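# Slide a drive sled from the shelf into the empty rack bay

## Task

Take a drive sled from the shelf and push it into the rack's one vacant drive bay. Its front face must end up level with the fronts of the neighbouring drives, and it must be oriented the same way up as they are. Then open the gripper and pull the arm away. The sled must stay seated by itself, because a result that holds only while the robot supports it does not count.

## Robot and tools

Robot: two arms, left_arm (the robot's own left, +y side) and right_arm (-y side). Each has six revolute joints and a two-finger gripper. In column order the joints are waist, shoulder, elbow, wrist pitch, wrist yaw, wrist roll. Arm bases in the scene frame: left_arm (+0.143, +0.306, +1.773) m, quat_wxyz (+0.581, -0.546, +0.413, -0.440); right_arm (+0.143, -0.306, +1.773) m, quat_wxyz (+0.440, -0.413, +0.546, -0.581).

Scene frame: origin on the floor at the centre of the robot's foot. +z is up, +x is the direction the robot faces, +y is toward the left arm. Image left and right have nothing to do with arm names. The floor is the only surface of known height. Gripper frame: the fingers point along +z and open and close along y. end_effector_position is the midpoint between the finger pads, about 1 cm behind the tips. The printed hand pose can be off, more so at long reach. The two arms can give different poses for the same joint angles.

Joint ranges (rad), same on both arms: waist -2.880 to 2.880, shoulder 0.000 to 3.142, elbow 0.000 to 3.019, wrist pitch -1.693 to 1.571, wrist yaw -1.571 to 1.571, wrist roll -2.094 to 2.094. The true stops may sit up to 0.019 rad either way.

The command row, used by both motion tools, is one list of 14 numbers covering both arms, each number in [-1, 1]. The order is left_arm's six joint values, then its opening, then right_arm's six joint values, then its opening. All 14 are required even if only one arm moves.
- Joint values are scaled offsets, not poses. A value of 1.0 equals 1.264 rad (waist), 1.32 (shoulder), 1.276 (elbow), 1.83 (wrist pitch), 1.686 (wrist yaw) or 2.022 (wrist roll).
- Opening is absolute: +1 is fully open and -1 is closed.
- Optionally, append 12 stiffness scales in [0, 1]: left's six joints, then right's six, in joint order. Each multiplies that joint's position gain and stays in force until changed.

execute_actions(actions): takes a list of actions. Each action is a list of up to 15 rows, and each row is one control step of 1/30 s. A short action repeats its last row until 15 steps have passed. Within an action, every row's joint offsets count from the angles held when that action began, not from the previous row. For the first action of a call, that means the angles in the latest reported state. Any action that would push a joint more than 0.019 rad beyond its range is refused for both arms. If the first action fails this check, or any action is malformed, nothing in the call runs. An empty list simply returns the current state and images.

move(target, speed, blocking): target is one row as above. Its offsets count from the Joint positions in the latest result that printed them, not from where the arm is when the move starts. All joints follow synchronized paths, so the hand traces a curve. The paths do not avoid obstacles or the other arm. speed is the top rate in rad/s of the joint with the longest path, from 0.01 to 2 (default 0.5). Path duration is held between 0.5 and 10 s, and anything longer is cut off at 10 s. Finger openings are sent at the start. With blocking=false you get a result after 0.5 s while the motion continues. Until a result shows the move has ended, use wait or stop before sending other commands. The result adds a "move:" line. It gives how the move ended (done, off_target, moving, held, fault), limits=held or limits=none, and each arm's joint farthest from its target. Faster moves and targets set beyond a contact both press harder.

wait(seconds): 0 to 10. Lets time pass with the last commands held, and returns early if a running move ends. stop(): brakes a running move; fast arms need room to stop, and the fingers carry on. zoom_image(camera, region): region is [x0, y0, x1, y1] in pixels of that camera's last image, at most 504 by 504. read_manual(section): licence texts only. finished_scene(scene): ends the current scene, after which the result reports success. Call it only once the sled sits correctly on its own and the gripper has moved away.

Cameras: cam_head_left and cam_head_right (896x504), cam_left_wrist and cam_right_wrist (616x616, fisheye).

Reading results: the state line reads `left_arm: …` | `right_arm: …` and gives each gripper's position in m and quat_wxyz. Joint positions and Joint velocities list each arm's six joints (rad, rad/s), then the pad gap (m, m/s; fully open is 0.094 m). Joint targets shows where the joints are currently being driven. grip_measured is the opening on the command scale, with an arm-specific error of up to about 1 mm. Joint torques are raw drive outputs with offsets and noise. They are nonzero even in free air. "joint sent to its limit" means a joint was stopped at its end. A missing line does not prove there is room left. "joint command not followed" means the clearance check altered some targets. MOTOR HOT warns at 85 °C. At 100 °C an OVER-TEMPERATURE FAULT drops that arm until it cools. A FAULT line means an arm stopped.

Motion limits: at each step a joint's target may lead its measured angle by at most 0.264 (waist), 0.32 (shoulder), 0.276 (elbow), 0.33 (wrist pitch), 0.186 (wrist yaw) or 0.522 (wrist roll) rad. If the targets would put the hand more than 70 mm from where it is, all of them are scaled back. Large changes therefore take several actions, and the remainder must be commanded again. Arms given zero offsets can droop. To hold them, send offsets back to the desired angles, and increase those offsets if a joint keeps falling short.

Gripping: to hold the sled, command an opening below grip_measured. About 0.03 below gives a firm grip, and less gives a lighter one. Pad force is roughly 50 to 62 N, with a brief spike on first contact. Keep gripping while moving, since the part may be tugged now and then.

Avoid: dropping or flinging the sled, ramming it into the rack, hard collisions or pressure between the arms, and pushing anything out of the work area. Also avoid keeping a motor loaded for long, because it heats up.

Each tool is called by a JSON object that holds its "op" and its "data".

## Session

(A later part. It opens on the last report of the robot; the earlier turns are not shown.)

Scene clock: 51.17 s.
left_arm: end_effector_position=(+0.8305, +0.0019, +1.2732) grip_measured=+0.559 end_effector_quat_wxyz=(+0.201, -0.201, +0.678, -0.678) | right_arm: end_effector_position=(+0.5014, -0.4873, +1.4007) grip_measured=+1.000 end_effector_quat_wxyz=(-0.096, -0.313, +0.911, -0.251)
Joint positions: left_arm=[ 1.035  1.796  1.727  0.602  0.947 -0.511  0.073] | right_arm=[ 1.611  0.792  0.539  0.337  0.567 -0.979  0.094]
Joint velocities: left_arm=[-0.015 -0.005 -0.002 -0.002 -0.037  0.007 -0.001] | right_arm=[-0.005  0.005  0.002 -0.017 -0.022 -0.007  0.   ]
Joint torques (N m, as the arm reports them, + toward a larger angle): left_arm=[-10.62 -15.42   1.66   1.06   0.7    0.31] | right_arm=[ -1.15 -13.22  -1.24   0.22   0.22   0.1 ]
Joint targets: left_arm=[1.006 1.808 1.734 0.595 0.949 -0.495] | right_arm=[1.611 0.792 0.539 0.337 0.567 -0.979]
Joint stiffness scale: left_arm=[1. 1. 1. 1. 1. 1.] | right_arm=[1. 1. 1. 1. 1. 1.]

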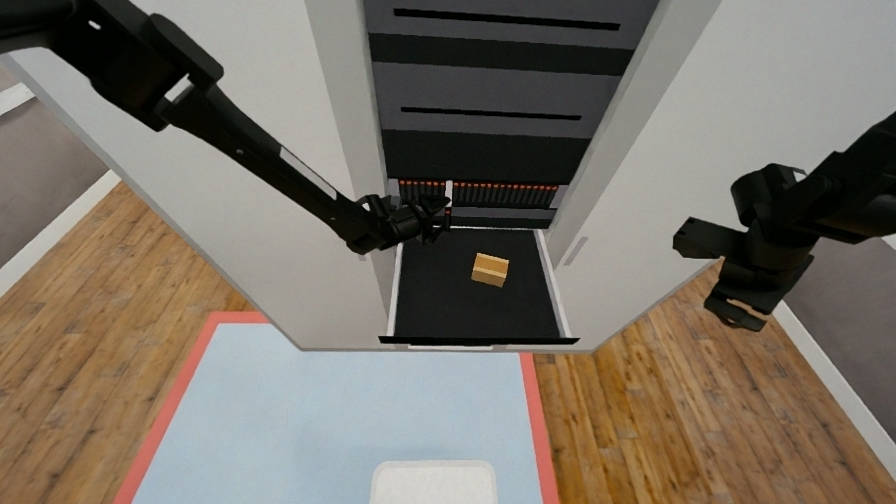

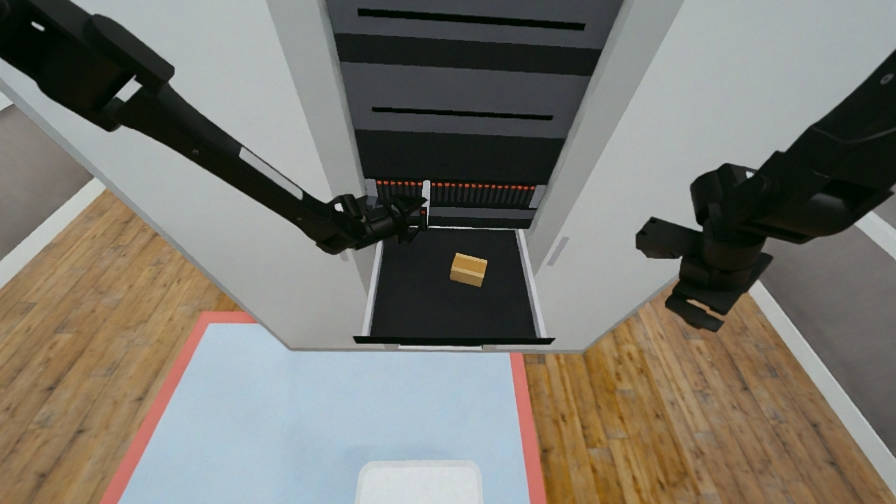

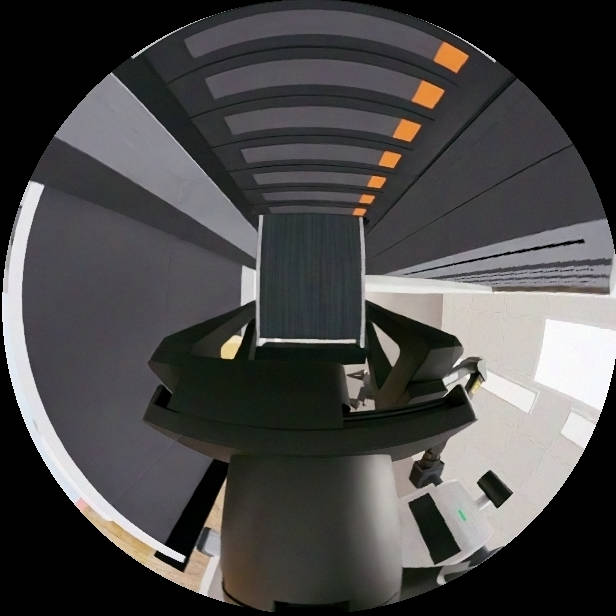

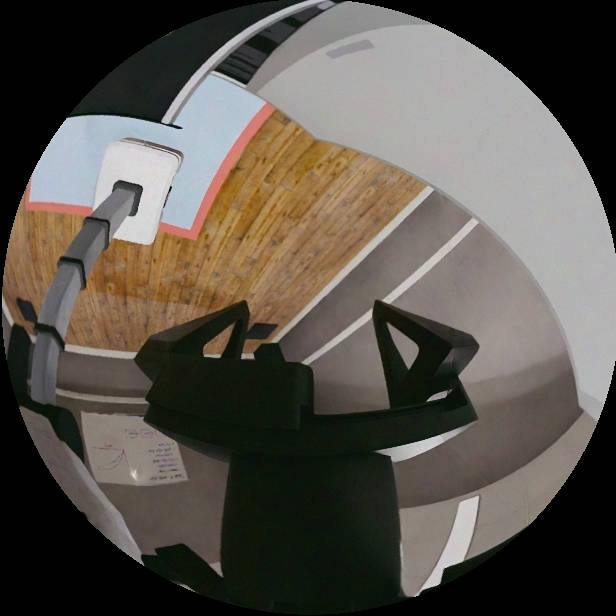

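{"op": "execute_actions", "data": {"actions": [[[-0.026,0.012,0.03,-0.02,0,0.009,0.5,0,0,0,0,0,0,1]],[[-0.026,0.012,0.03,-0.02,0,0.009,0.5,0,0,0,0,0,0,1]],[[-0.026,0.012,0.03,-0.02,0,0.009,0.5,0,0,0,0,0,0,1]],[[-0.026,0.012,0.03,-0.02,0,0.009,0.5,0,0,0,0,0,0,1]]]}}

Scene clock: 57.07 s.
left_arm: end_effector_position=(+0.8326, -0.0023, +1.2713) grip_measured=+0.559 end_effector_quat_wxyz=(+0.192, -0.183, +0.682, -0.682) | right_arm: end_effector_position=(+0.5014, -0.4873, +1.4007) grip_measured=+1.000 end_effector_quat_wxyz=(-0.096, -0.313, +0.911, -0.251)
Joint positions: left_arm=[ 1.034  1.8    1.762  0.51   0.969 -0.449  0.073] | right_arm=[ 1.611  0.792  0.539  0.337  0.567 -0.979  0.094]
Joint velocities: left_arm=[ 0.015 -0.005  0.007  0.007 -0.022 -0.051  0.   ] | right_arm=[-0.024 -0.005 -0.002 -0.007  0.051  0.037  0.   ]
Joint torques (N m, as the arm reports them, + toward a larger angle): left_arm=[-10.68 -15.09   4.57   0.56   0.44   0.13] | right_arm=[ -1.22 -13.23  -1.27   0.11   0.22   0.11]
Joint targets: left_arm=[1.001 1.815 1.795 0.494 0.964 -0.449] | right_arm=[1.611 0.792 0.539 0.337 0.567 -0.979]
Joint stiffness scale: left_arm=[1. 1. 1. 1. 1. 1.] | right_arm=[1. 1. 1. 1. 1. 1.]

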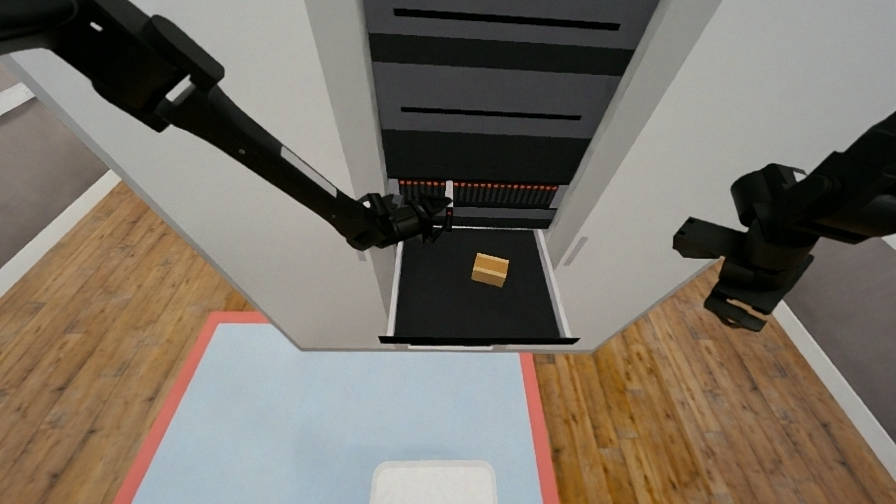

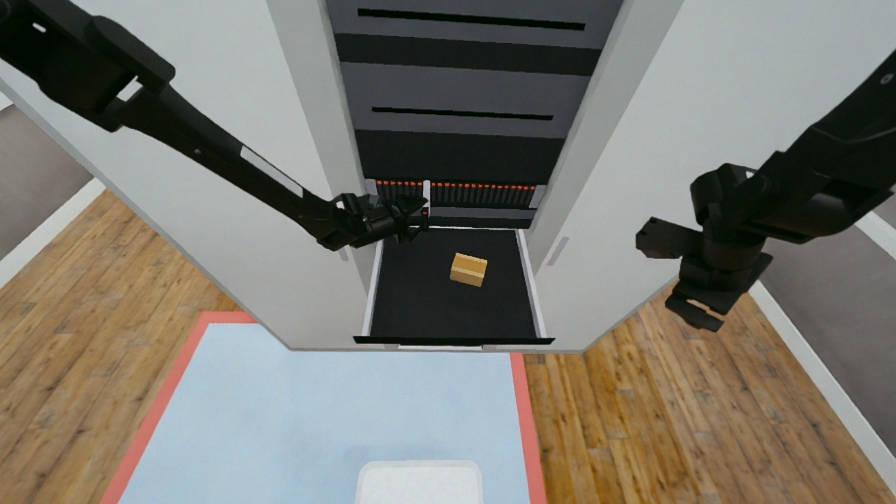

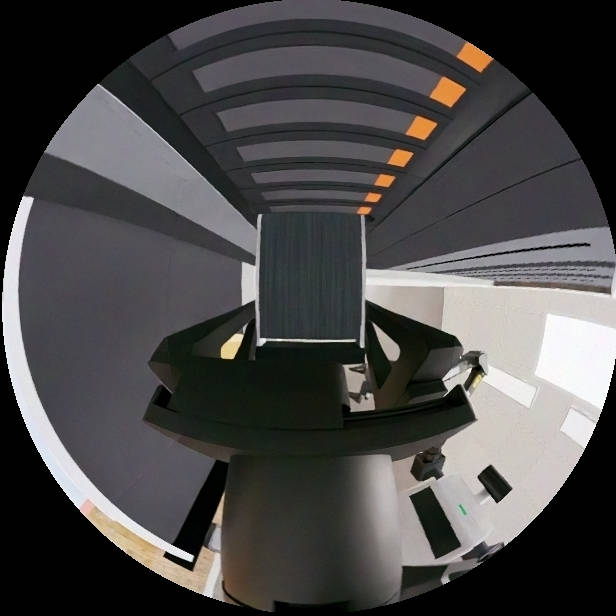

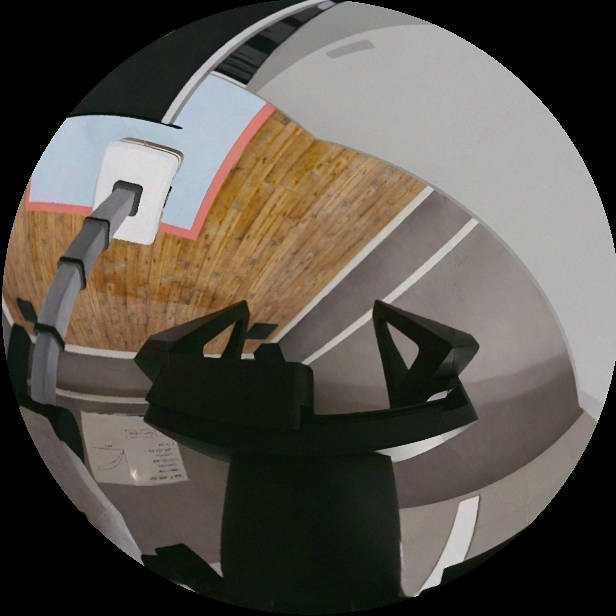

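{"op": "move", "data": {"target": [-0.015,-0.036,-0.045,0.066,-0.011,-0.039,0.5,0,0,0,0,0,0,1], "speed": 0.1}}

{"op": "zoom_image", "data": {"camera": "cam_head_left", "region": [410,165,490,225]}}

{"op": "zoom_image", "data": {"camera": "cam_left_wrist", "region": [230,160,390,260]}}

Scene clock: 61.80 s.
left_arm: end_effector_position=(+0.8235, +0.0027, +1.2720) grip_measured=+0.559 end_effector_quat_wxyz=(+0.198, -0.202, +0.679, -0.677) | right_arm: end_effector_position=(+0.5014, -0.4873, +1.4007) grip_measured=+1.000 end_effector_quat_wxyz=(-0.096, -0.313, +0.911, -0.251)
Joint positions: left_arm=[ 1.04   1.793  1.708  0.612  0.949 -0.513  0.073] | right_arm=[ 1.611  0.792  0.539  0.337  0.567 -0.979  0.094]
Joint velocities: left_arm=[ 0.005 -0.015 -0.017 -0.002 -0.022  0.066 -0.001] | right_arm=[ 0.015 -0.024 -0.002 -0.012 -0.007 -0.022  0.   ]
Joint torques (N m, as the arm reports them, + toward a larger angle): left_arm=[-10.16 -19.65   0.51   2.22   0.64  -0.06] | right_arm=[ -1.26 -13.42  -1.3    0.23   0.23   0.11]
Joint targets: left_arm=[1.015 1.752 1.704 0.631 0.950 -0.528] | right_arm=[1.611 0.792 0.539 0.337 0.567 -0.979]
Joint stiffness scale: left_arm=[1. 1. 1. 1. 1. 1.] | right_arm=[1. 1. 1. 1. 1. 1.]
move: off_target (left_arm); limits=none; left_arm: farthest joint: the shoulder, 0.041 radians from its target (0.047 radians at the start); right_arm: farthest joint: the waist, 0.000 radians from its target (0.000 radians at the start)

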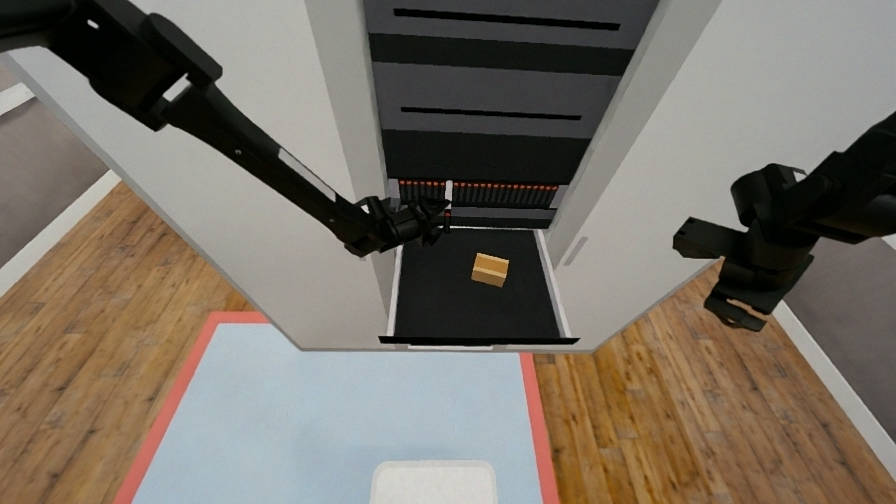

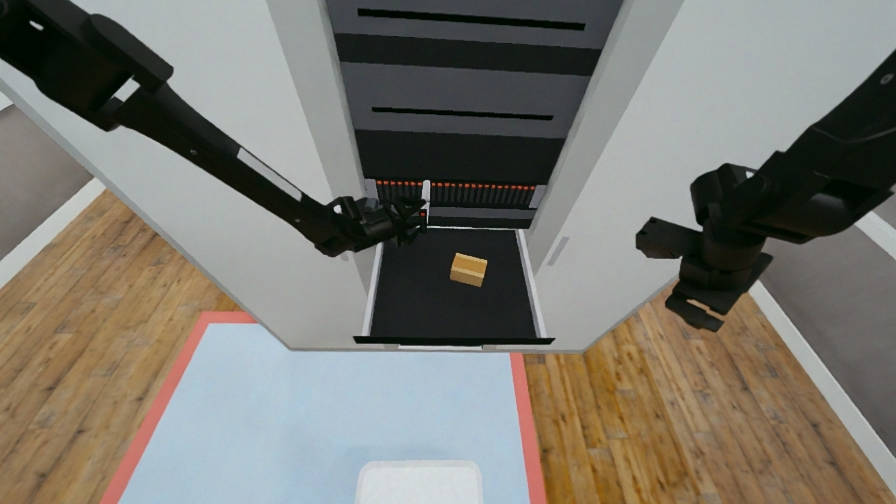

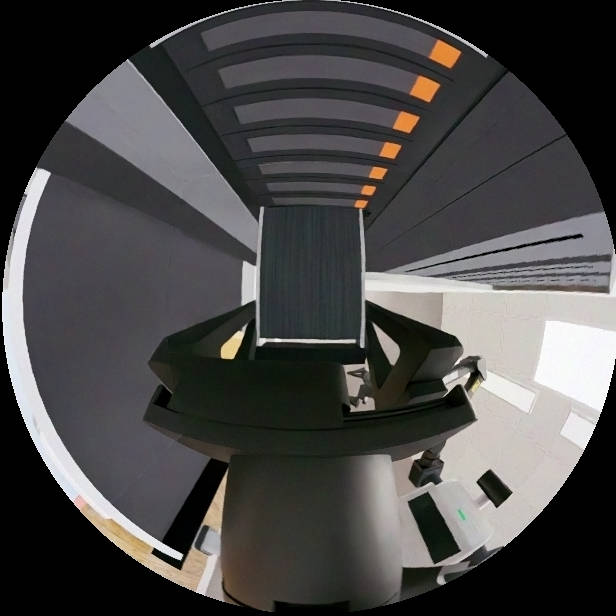

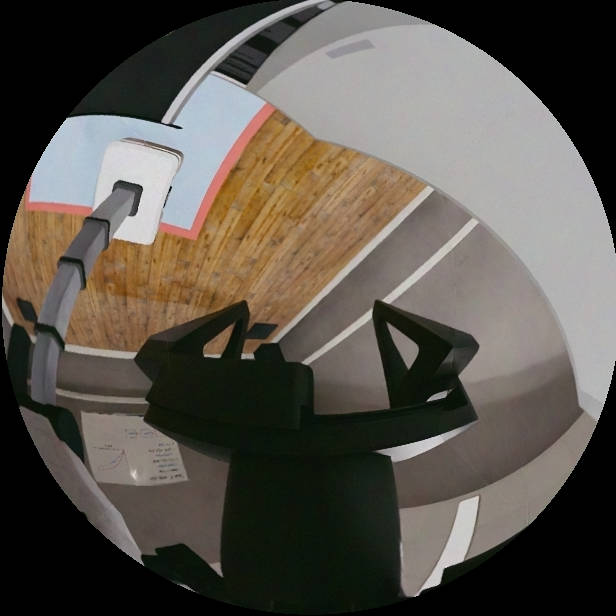

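Region (410, 165, 490, 225) of cam_head_left's 896x504 image, scaled by 6.300, with more detail than that image has; it fills the top 378 rows of this view, and the rest is white.

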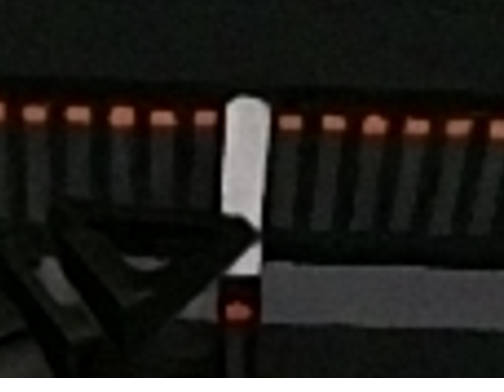

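Region (230, 160, 390, 260) of cam_left_wrist's 616x616 image, scaled by 3.150, with more detail than that image has; it fills the top 315 rows of this view, and the rest is white.

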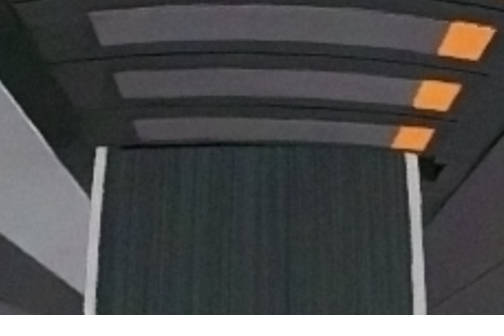

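Low by about 3 mm; raise, then push.

{"op": "execute_actions", "data": {"actions": [[[-0.027,-0.036,0,0.01,0.002,0,0.5,0,0,0,0,0,0,1]],[[-0.026,-0.025,0.028,-0.015,0,0.004,0.5,0,0,0,0,0,0,1]]]}}

Scene clock: 65.40 s.
left_arm: end_effector_position=(+0.8333, +0.0031, +1.2758) grip_measured=+0.559 end_effector_quat_wxyz=(+0.197, -0.203, +0.678, -0.678) | right_arm: end_effector_position=(+0.5014, -0.4873, +1.4007) grip_measured=+1.000 end_effector_quat_wxyz=(-0.096, -0.313, +0.911, -0.251)
Joint positions: left_arm=[ 1.034  1.787  1.726  0.587  0.945 -0.513  0.073] | right_arm=[ 1.611  0.792  0.539  0.337  0.567 -0.979  0.094]
Joint velocities: left_arm=[ 0.005  0.005 -0.007  0.002 -0.022 -0.007 -0.   ] | right_arm=[-0.005  0.005 -0.012  0.002 -0.051 -0.037  0.   ]
Joint torques (N m, as the arm reports them, + toward a larger angle): left_arm=[-11.5  -19.65   3.03   1.26   0.73   0.22] | right_arm=[ -1.37 -13.28  -1.25   0.24   0.22   0.1 ]
Joint targets: left_arm=[1.002 1.754 1.744 0.585 0.949 -0.505] | right_arm=[1.611 0.792 0.539 0.337 0.567 -0.979]
Joint stiffness scale: left_arm=[1. 1. 1. 1. 1. 1.] | right_arm=[1. 1. 1. 1. 1. 1.]

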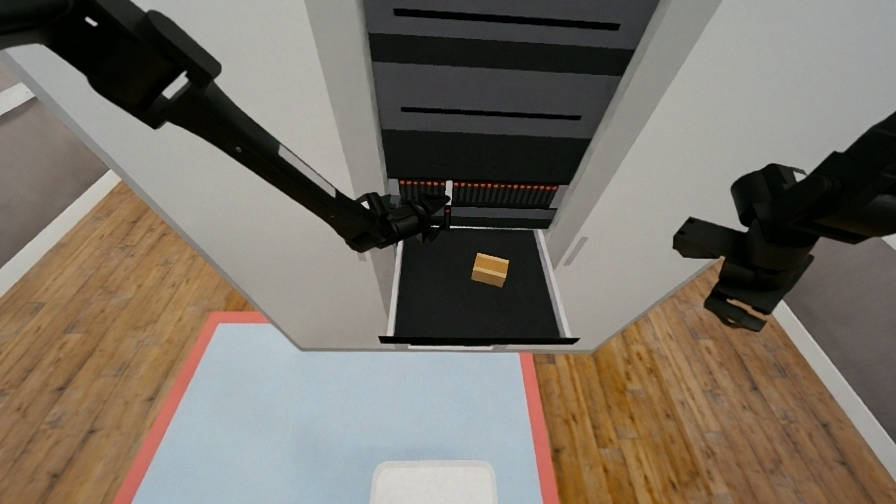

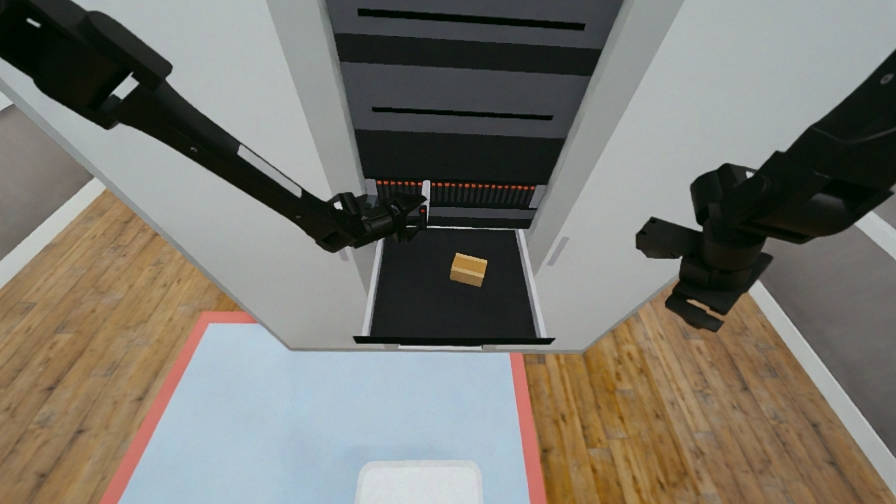

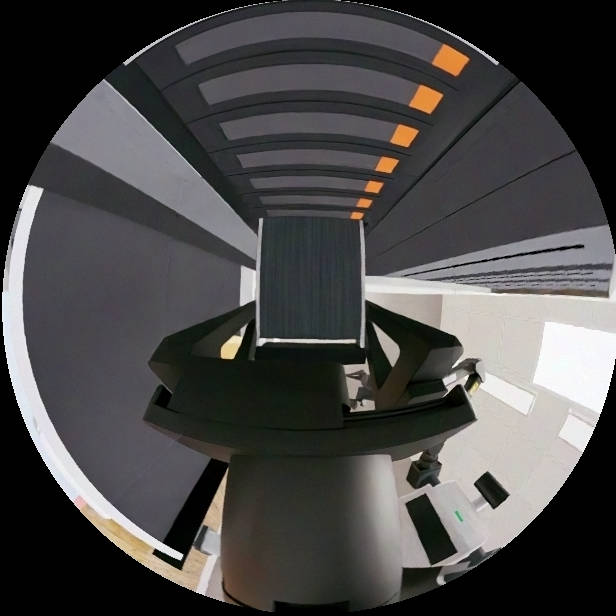

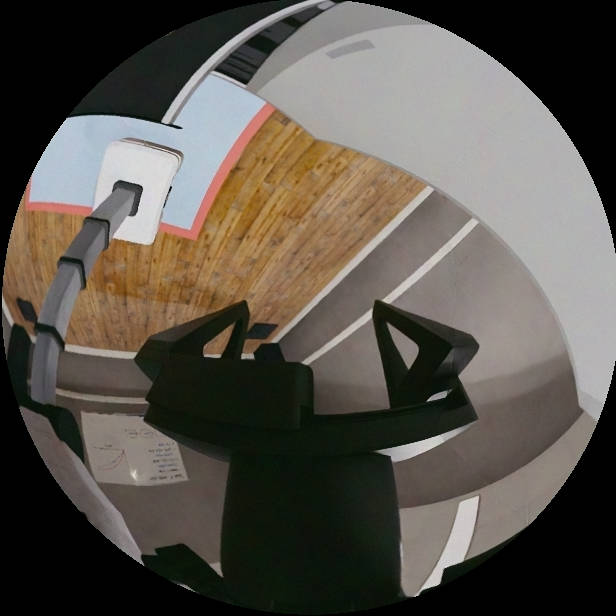

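{"op": "execute_actions", "data": {"actions": [[[-0.03,-0.02,0.06,-0.01,-0.003,0.006,0.5,0,0,0,0,0,0,1]],[[-0.03,-0.02,0.06,-0.01,-0.003,0.006,0.5,0,0,0,0,0,0,1]]]}}

Scene clock: 77.80 s.
left_arm: end_effector_position=(+0.8610, +0.0035, +1.2775) grip_measured=+0.559 end_effector_quat_wxyz=(+0.200, -0.209, +0.681, -0.673) | right_arm: end_effector_position=(+0.5014, -0.4873, +1.4007) grip_measured=+1.000 end_effector_quat_wxyz=(-0.096, -0.313, +0.911, -0.251)
Joint positions: left_arm=[ 1.021  1.792  1.797  0.523  0.918 -0.512  0.073] | right_arm=[ 1.611  0.792  0.539  0.337  0.567 -0.979  0.094]
Joint velocities: left_arm=[-0.015 -0.005  0.012 -0.017 -0.022 -0.051  0.   ] | right_arm=[-0.005 -0.005 -0.012 -0.017 -0.051 -0.007  0.   ]
Joint torques (N m, as the arm reports them, + toward a larger angle): left_arm=[-11.16 -19.42   6.17   1.9    0.88   0.27] | right_arm=[ -1.44 -13.33  -1.3    0.2    0.22   0.11]
Joint targets: left_arm=[0.990 1.763 1.841 0.537 0.926 -0.500] | right_arm=[1.611 0.792 0.539 0.337 0.567 -0.979]
Joint stiffness scale: left_arm=[1. 1. 1. 1. 1. 1.] | right_arm=[1. 1. 1. 1. 1. 1.]

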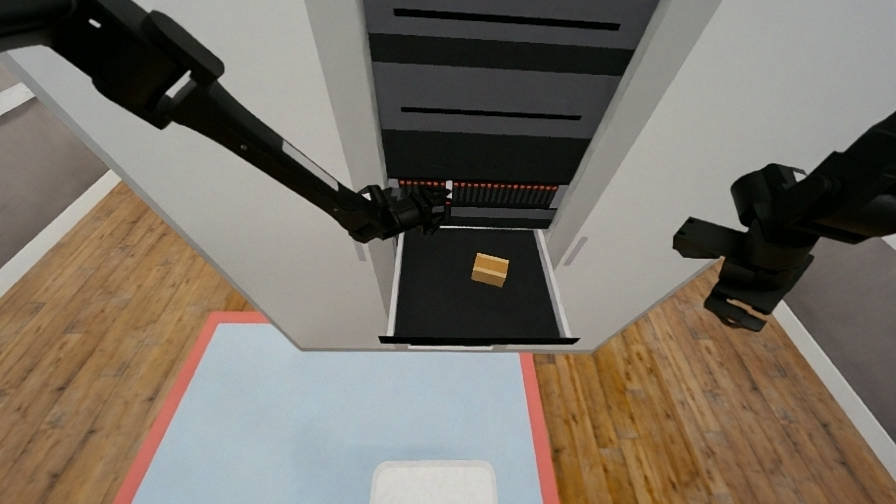

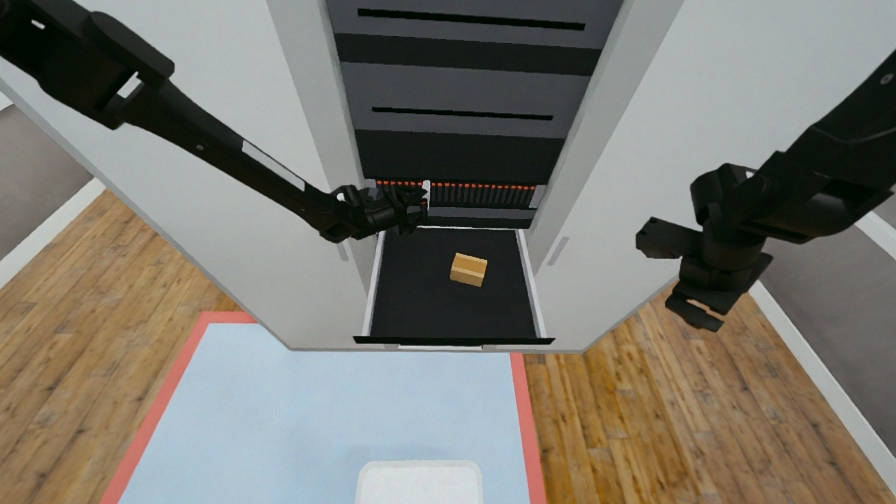

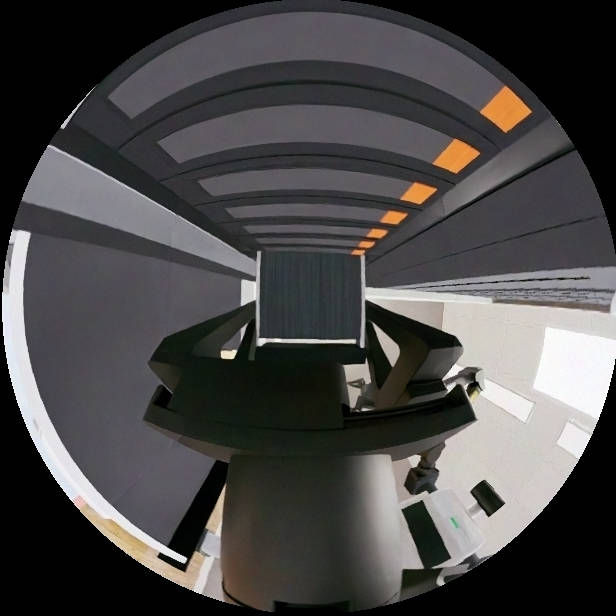

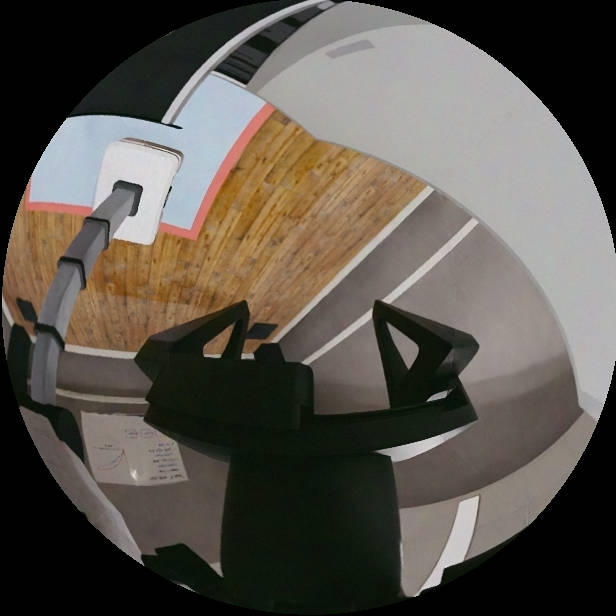

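{"op": "execute_actions", "data": {"actions": [[[-0.015,-0.02,0,0,0,0,0.5,0,0,0,0,0,0,1]],[[-0.015,-0.02,0,0,0,0,1,0,0,0,0,0,0,1]]]}}

{"op": "move", "data": {"target": [0.02,-0.03,-0.2,0.14,0.015,0,1,0,0,0,0,0,0,1], "speed": 0.15}}

{"op": "zoom_image", "data": {"camera": "cam_head_left", "region": [350,150,550,270]}}

Scene clock: 81.47 s.
left_arm: end_effector_position=(+0.8593, +0.0029, +1.2764) grip_measured=+1.000 end_effector_quat_wxyz=(+0.198, -0.211, +0.682, -0.672) | right_arm: end_effector_position=(+0.5014, -0.4873, +1.4007) grip_measured=+1.000 end_effector_quat_wxyz=(-0.096, -0.313, +0.911, -0.251)
Joint positions: left_arm=[ 1.021  1.792  1.794  0.521  0.915 -0.512  0.094] | right_arm=[ 1.611  0.792  0.539  0.337  0.567 -0.979  0.094]
Joint velocities: left_arm=[-0.015  0.005 -0.002  0.007  0.051 -0.022 -0.001] | right_arm=[-0.005  0.015 -0.002  0.002 -0.022  0.007  0.   ]
Joint torques (N m, as the arm reports them, + toward a larger angle): left_arm=[-10.23 -19.39   1.53   1.28   0.6    0.14] | right_arm=[ -1.43 -13.14  -1.29   0.21   0.21   0.1 ]
Joint targets: left_arm=[1.002 1.766 1.794 0.521 0.915 -0.512] | right_arm=[1.611 0.792 0.539 0.337 0.567 -0.979]
Joint stiffness scale: left_arm=[1. 1. 1. 1. 1. 1.] | right_arm=[1. 1. 1. 1. 1. 1.]

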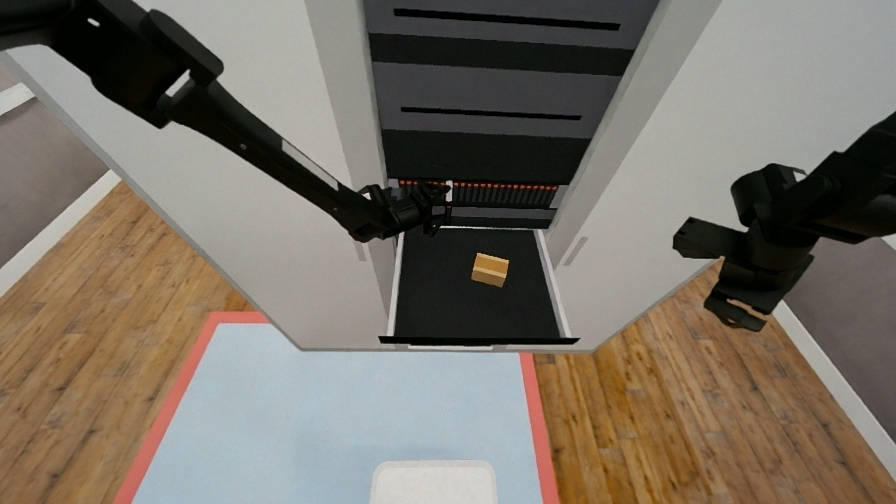

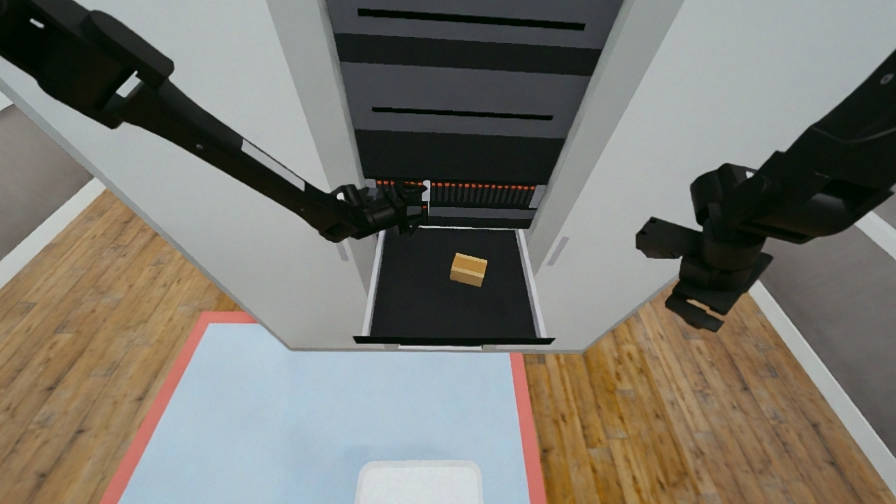

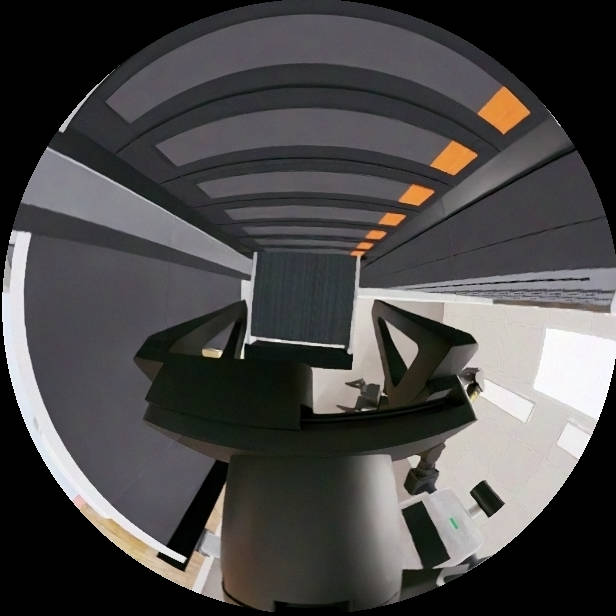

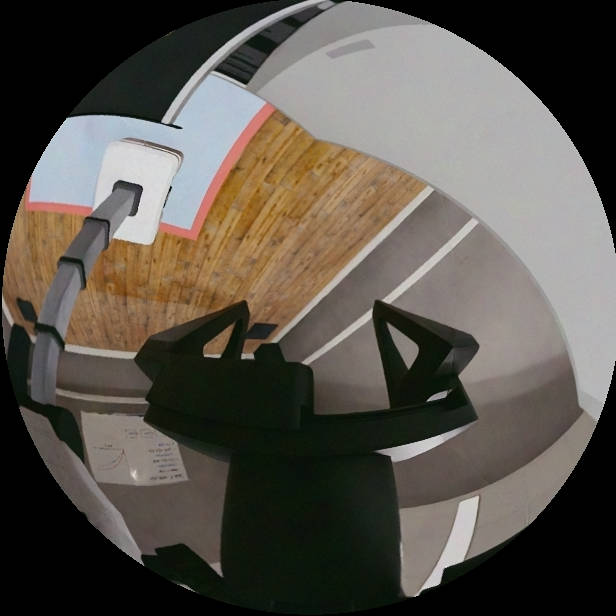

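Scene clock: 83.77 s.
left_arm: end_effector_position=(+0.7652, -0.0114, +1.2798) grip_measured=+1.000 end_effector_quat_wxyz=(+0.194, -0.206, +0.680, -0.676) | right_arm: end_effector_position=(+0.5014, -0.4873, +1.4007) grip_measured=+1.000 end_effector_quat_wxyz=(-0.096, -0.313, +0.911, -0.251)
Joint positions: left_arm=[ 1.032  1.786  1.543  0.76   0.937 -0.512  0.094] | right_arm=[ 1.611  0.792  0.539  0.337  0.567 -0.979  0.094]
Joint velocities: left_arm=[-0.005 -0.015 -0.007 -0.002 -0.007  0.022 -0.002] | right_arm=[ 0.015 -0.015  0.002  0.002  0.007 -0.051  0.   ]
Joint torques (N m, as the arm reports them, + toward a larger angle): left_arm=[ -7.31 -17.7   -0.91   2.01   0.7    0.14] | right_arm=[ -1.4  -13.2   -1.31   0.21   0.22   0.11]
Joint targets: left_arm=[1.046 1.752 1.538 0.777 0.940 -0.512] | right_arm=[1.611 0.792 0.539 0.337 0.567 -0.979]
Joint stiffness scale: left_arm=[1. 1. 1. 1. 1. 1.] | right_arm=[1. 1. 1. 1. 1. 1.]
move: off_target (left_arm); limits=none; left_arm: farthest joint: the shoulder, 0.034 radians from its target (0.040 radians at the start); right_arm: farthest joint: the waist, 0.000 radians from its target (0.000 radians at the start)

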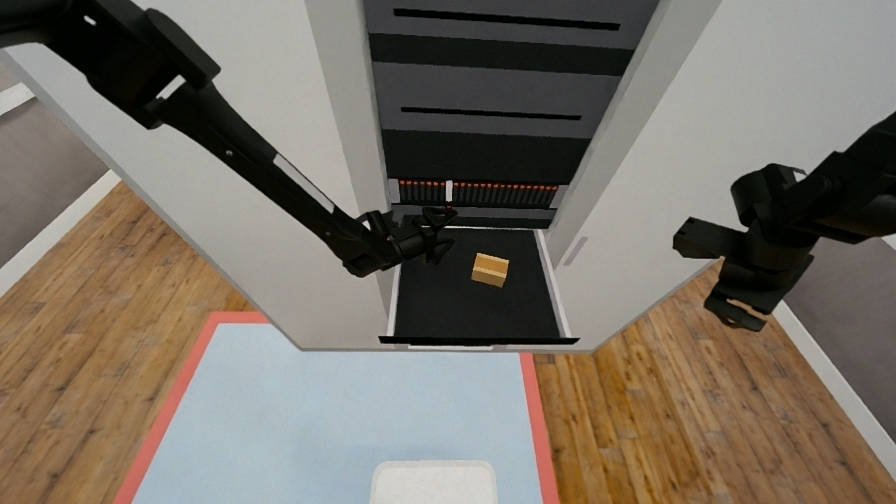

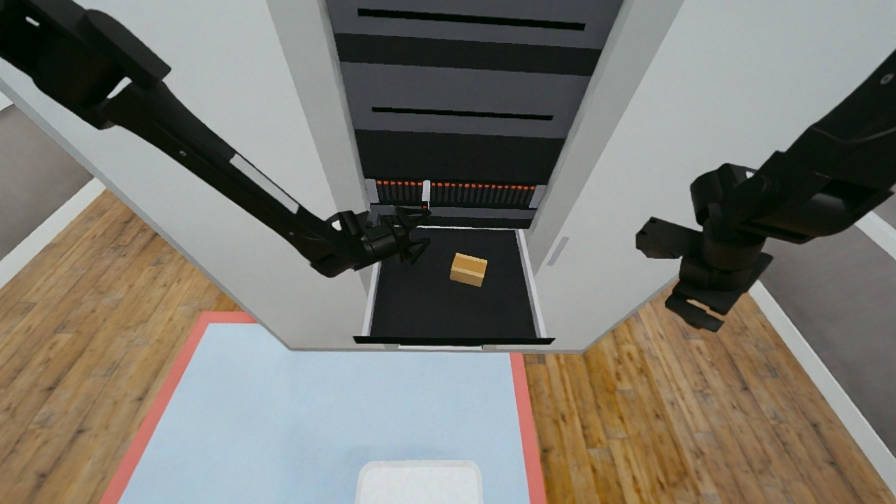

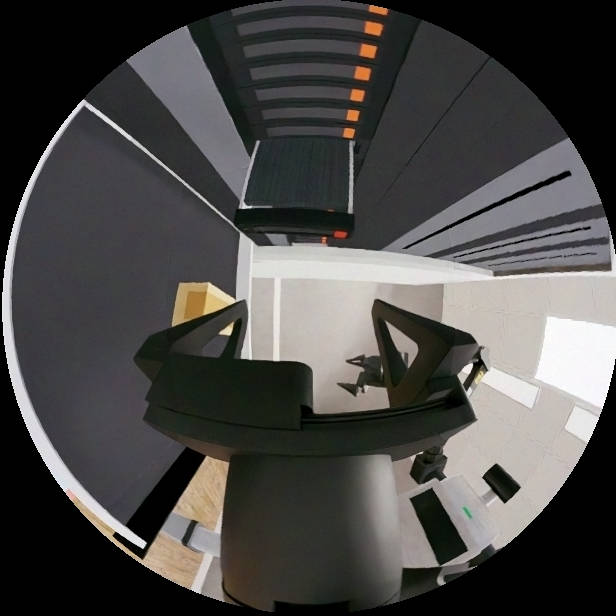

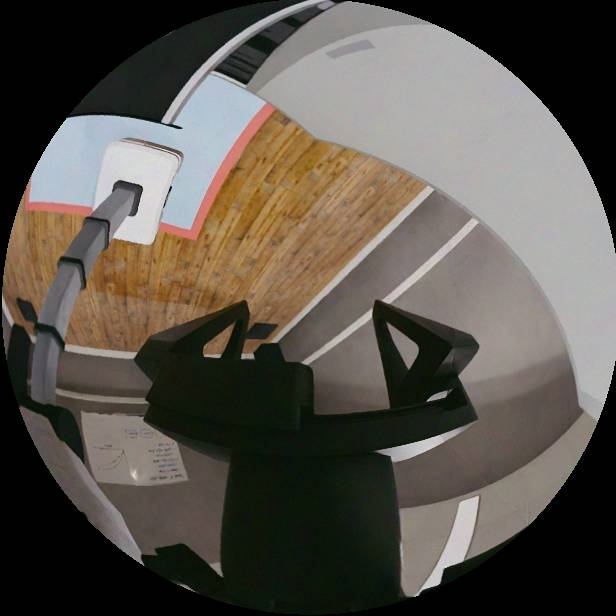

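Region (350, 150, 550, 270) of cam_head_left's 896x504 image, scaled by 2.520, with more detail than that image has; it fills the top 302 rows of this view, and the rest is white.

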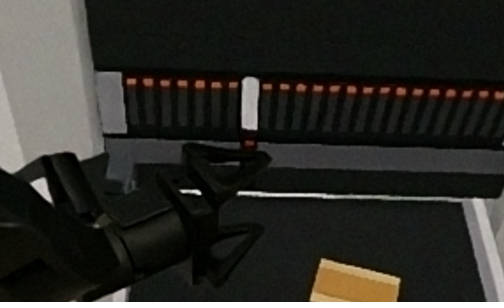

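{"op": "move", "data": {"target": [-0.03,0.082,0.055,0.225,-0.11,0.66,-1,0,0,0,0,0,0,1]}}

Scene clock: 88.57 s.
left_arm: end_effector_position=(+0.8057, +0.0103, +1.2763) grip_measured=-0.994 end_effector_quat_wxyz=(+0.666, +0.243, +0.664, -0.238) | right_arm: end_effector_position=(+0.5014, -0.4873, +1.4007) grip_measured=+1.000 end_effector_quat_wxyz=(-0.096, -0.313, +0.911, -0.251)
Joint positions: left_arm=[1.019 1.874 1.608 1.152 0.753 0.808 0.   ] | right_arm=[ 1.611  0.792  0.539  0.337  0.567 -0.979  0.094]
Joint velocities: left_arm=[-0.005 -0.015 -0.012  0.002 -0.037 -0.037  0.   ] | right_arm=[-0.005  0.005 -0.017  0.012 -0.066  0.007  0.   ]
Joint torques (N m, as the arm reports them, + toward a larger angle): left_arm=[-10.67 -12.46   0.24   2.41   0.42   0.21] | right_arm=[ -1.4  -13.29  -1.38   0.16   0.22   0.12]
Joint targets: left_arm=[0.995 1.894 1.613 1.171 0.751 0.823] | right_arm=[1.611 0.792 0.539 0.337 0.567 -0.979]
Joint stiffness scale: left_arm=[1. 1. 1. 1. 1. 1.] | right_arm=[1. 1. 1. 1. 1. 1.]
move: off_target (left_arm); limits=none; left_arm: farthest joint: the waist, 0.025 radians from its target (0.038 radians at the start); right_arm: farthest joint: the waist, 0.000 radians from its target (0.000 radians at the start)

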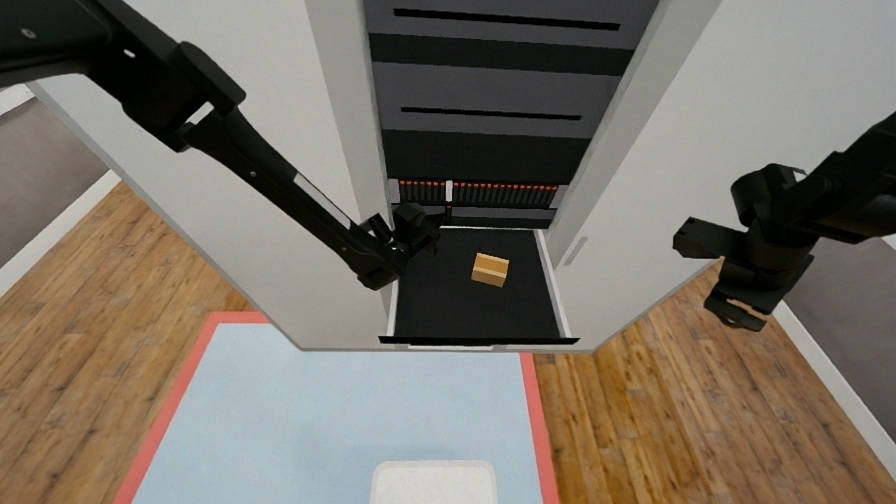

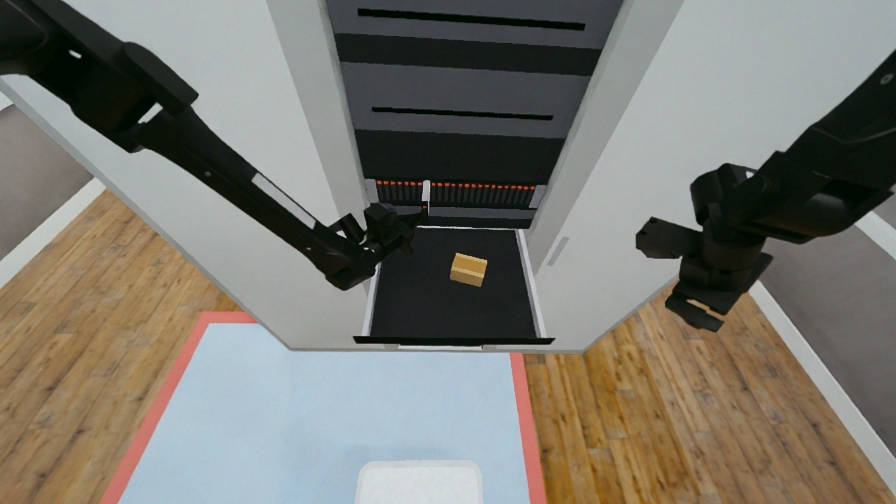

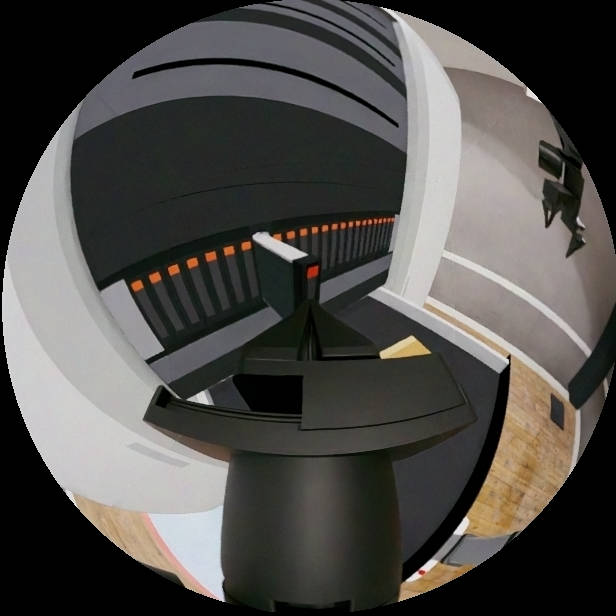

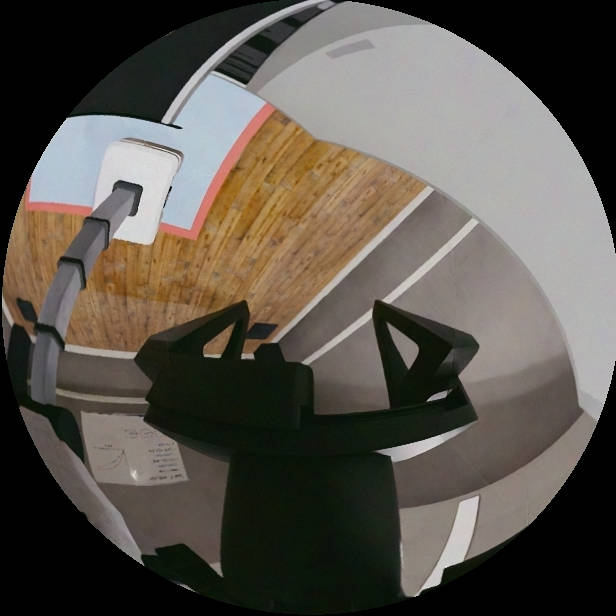

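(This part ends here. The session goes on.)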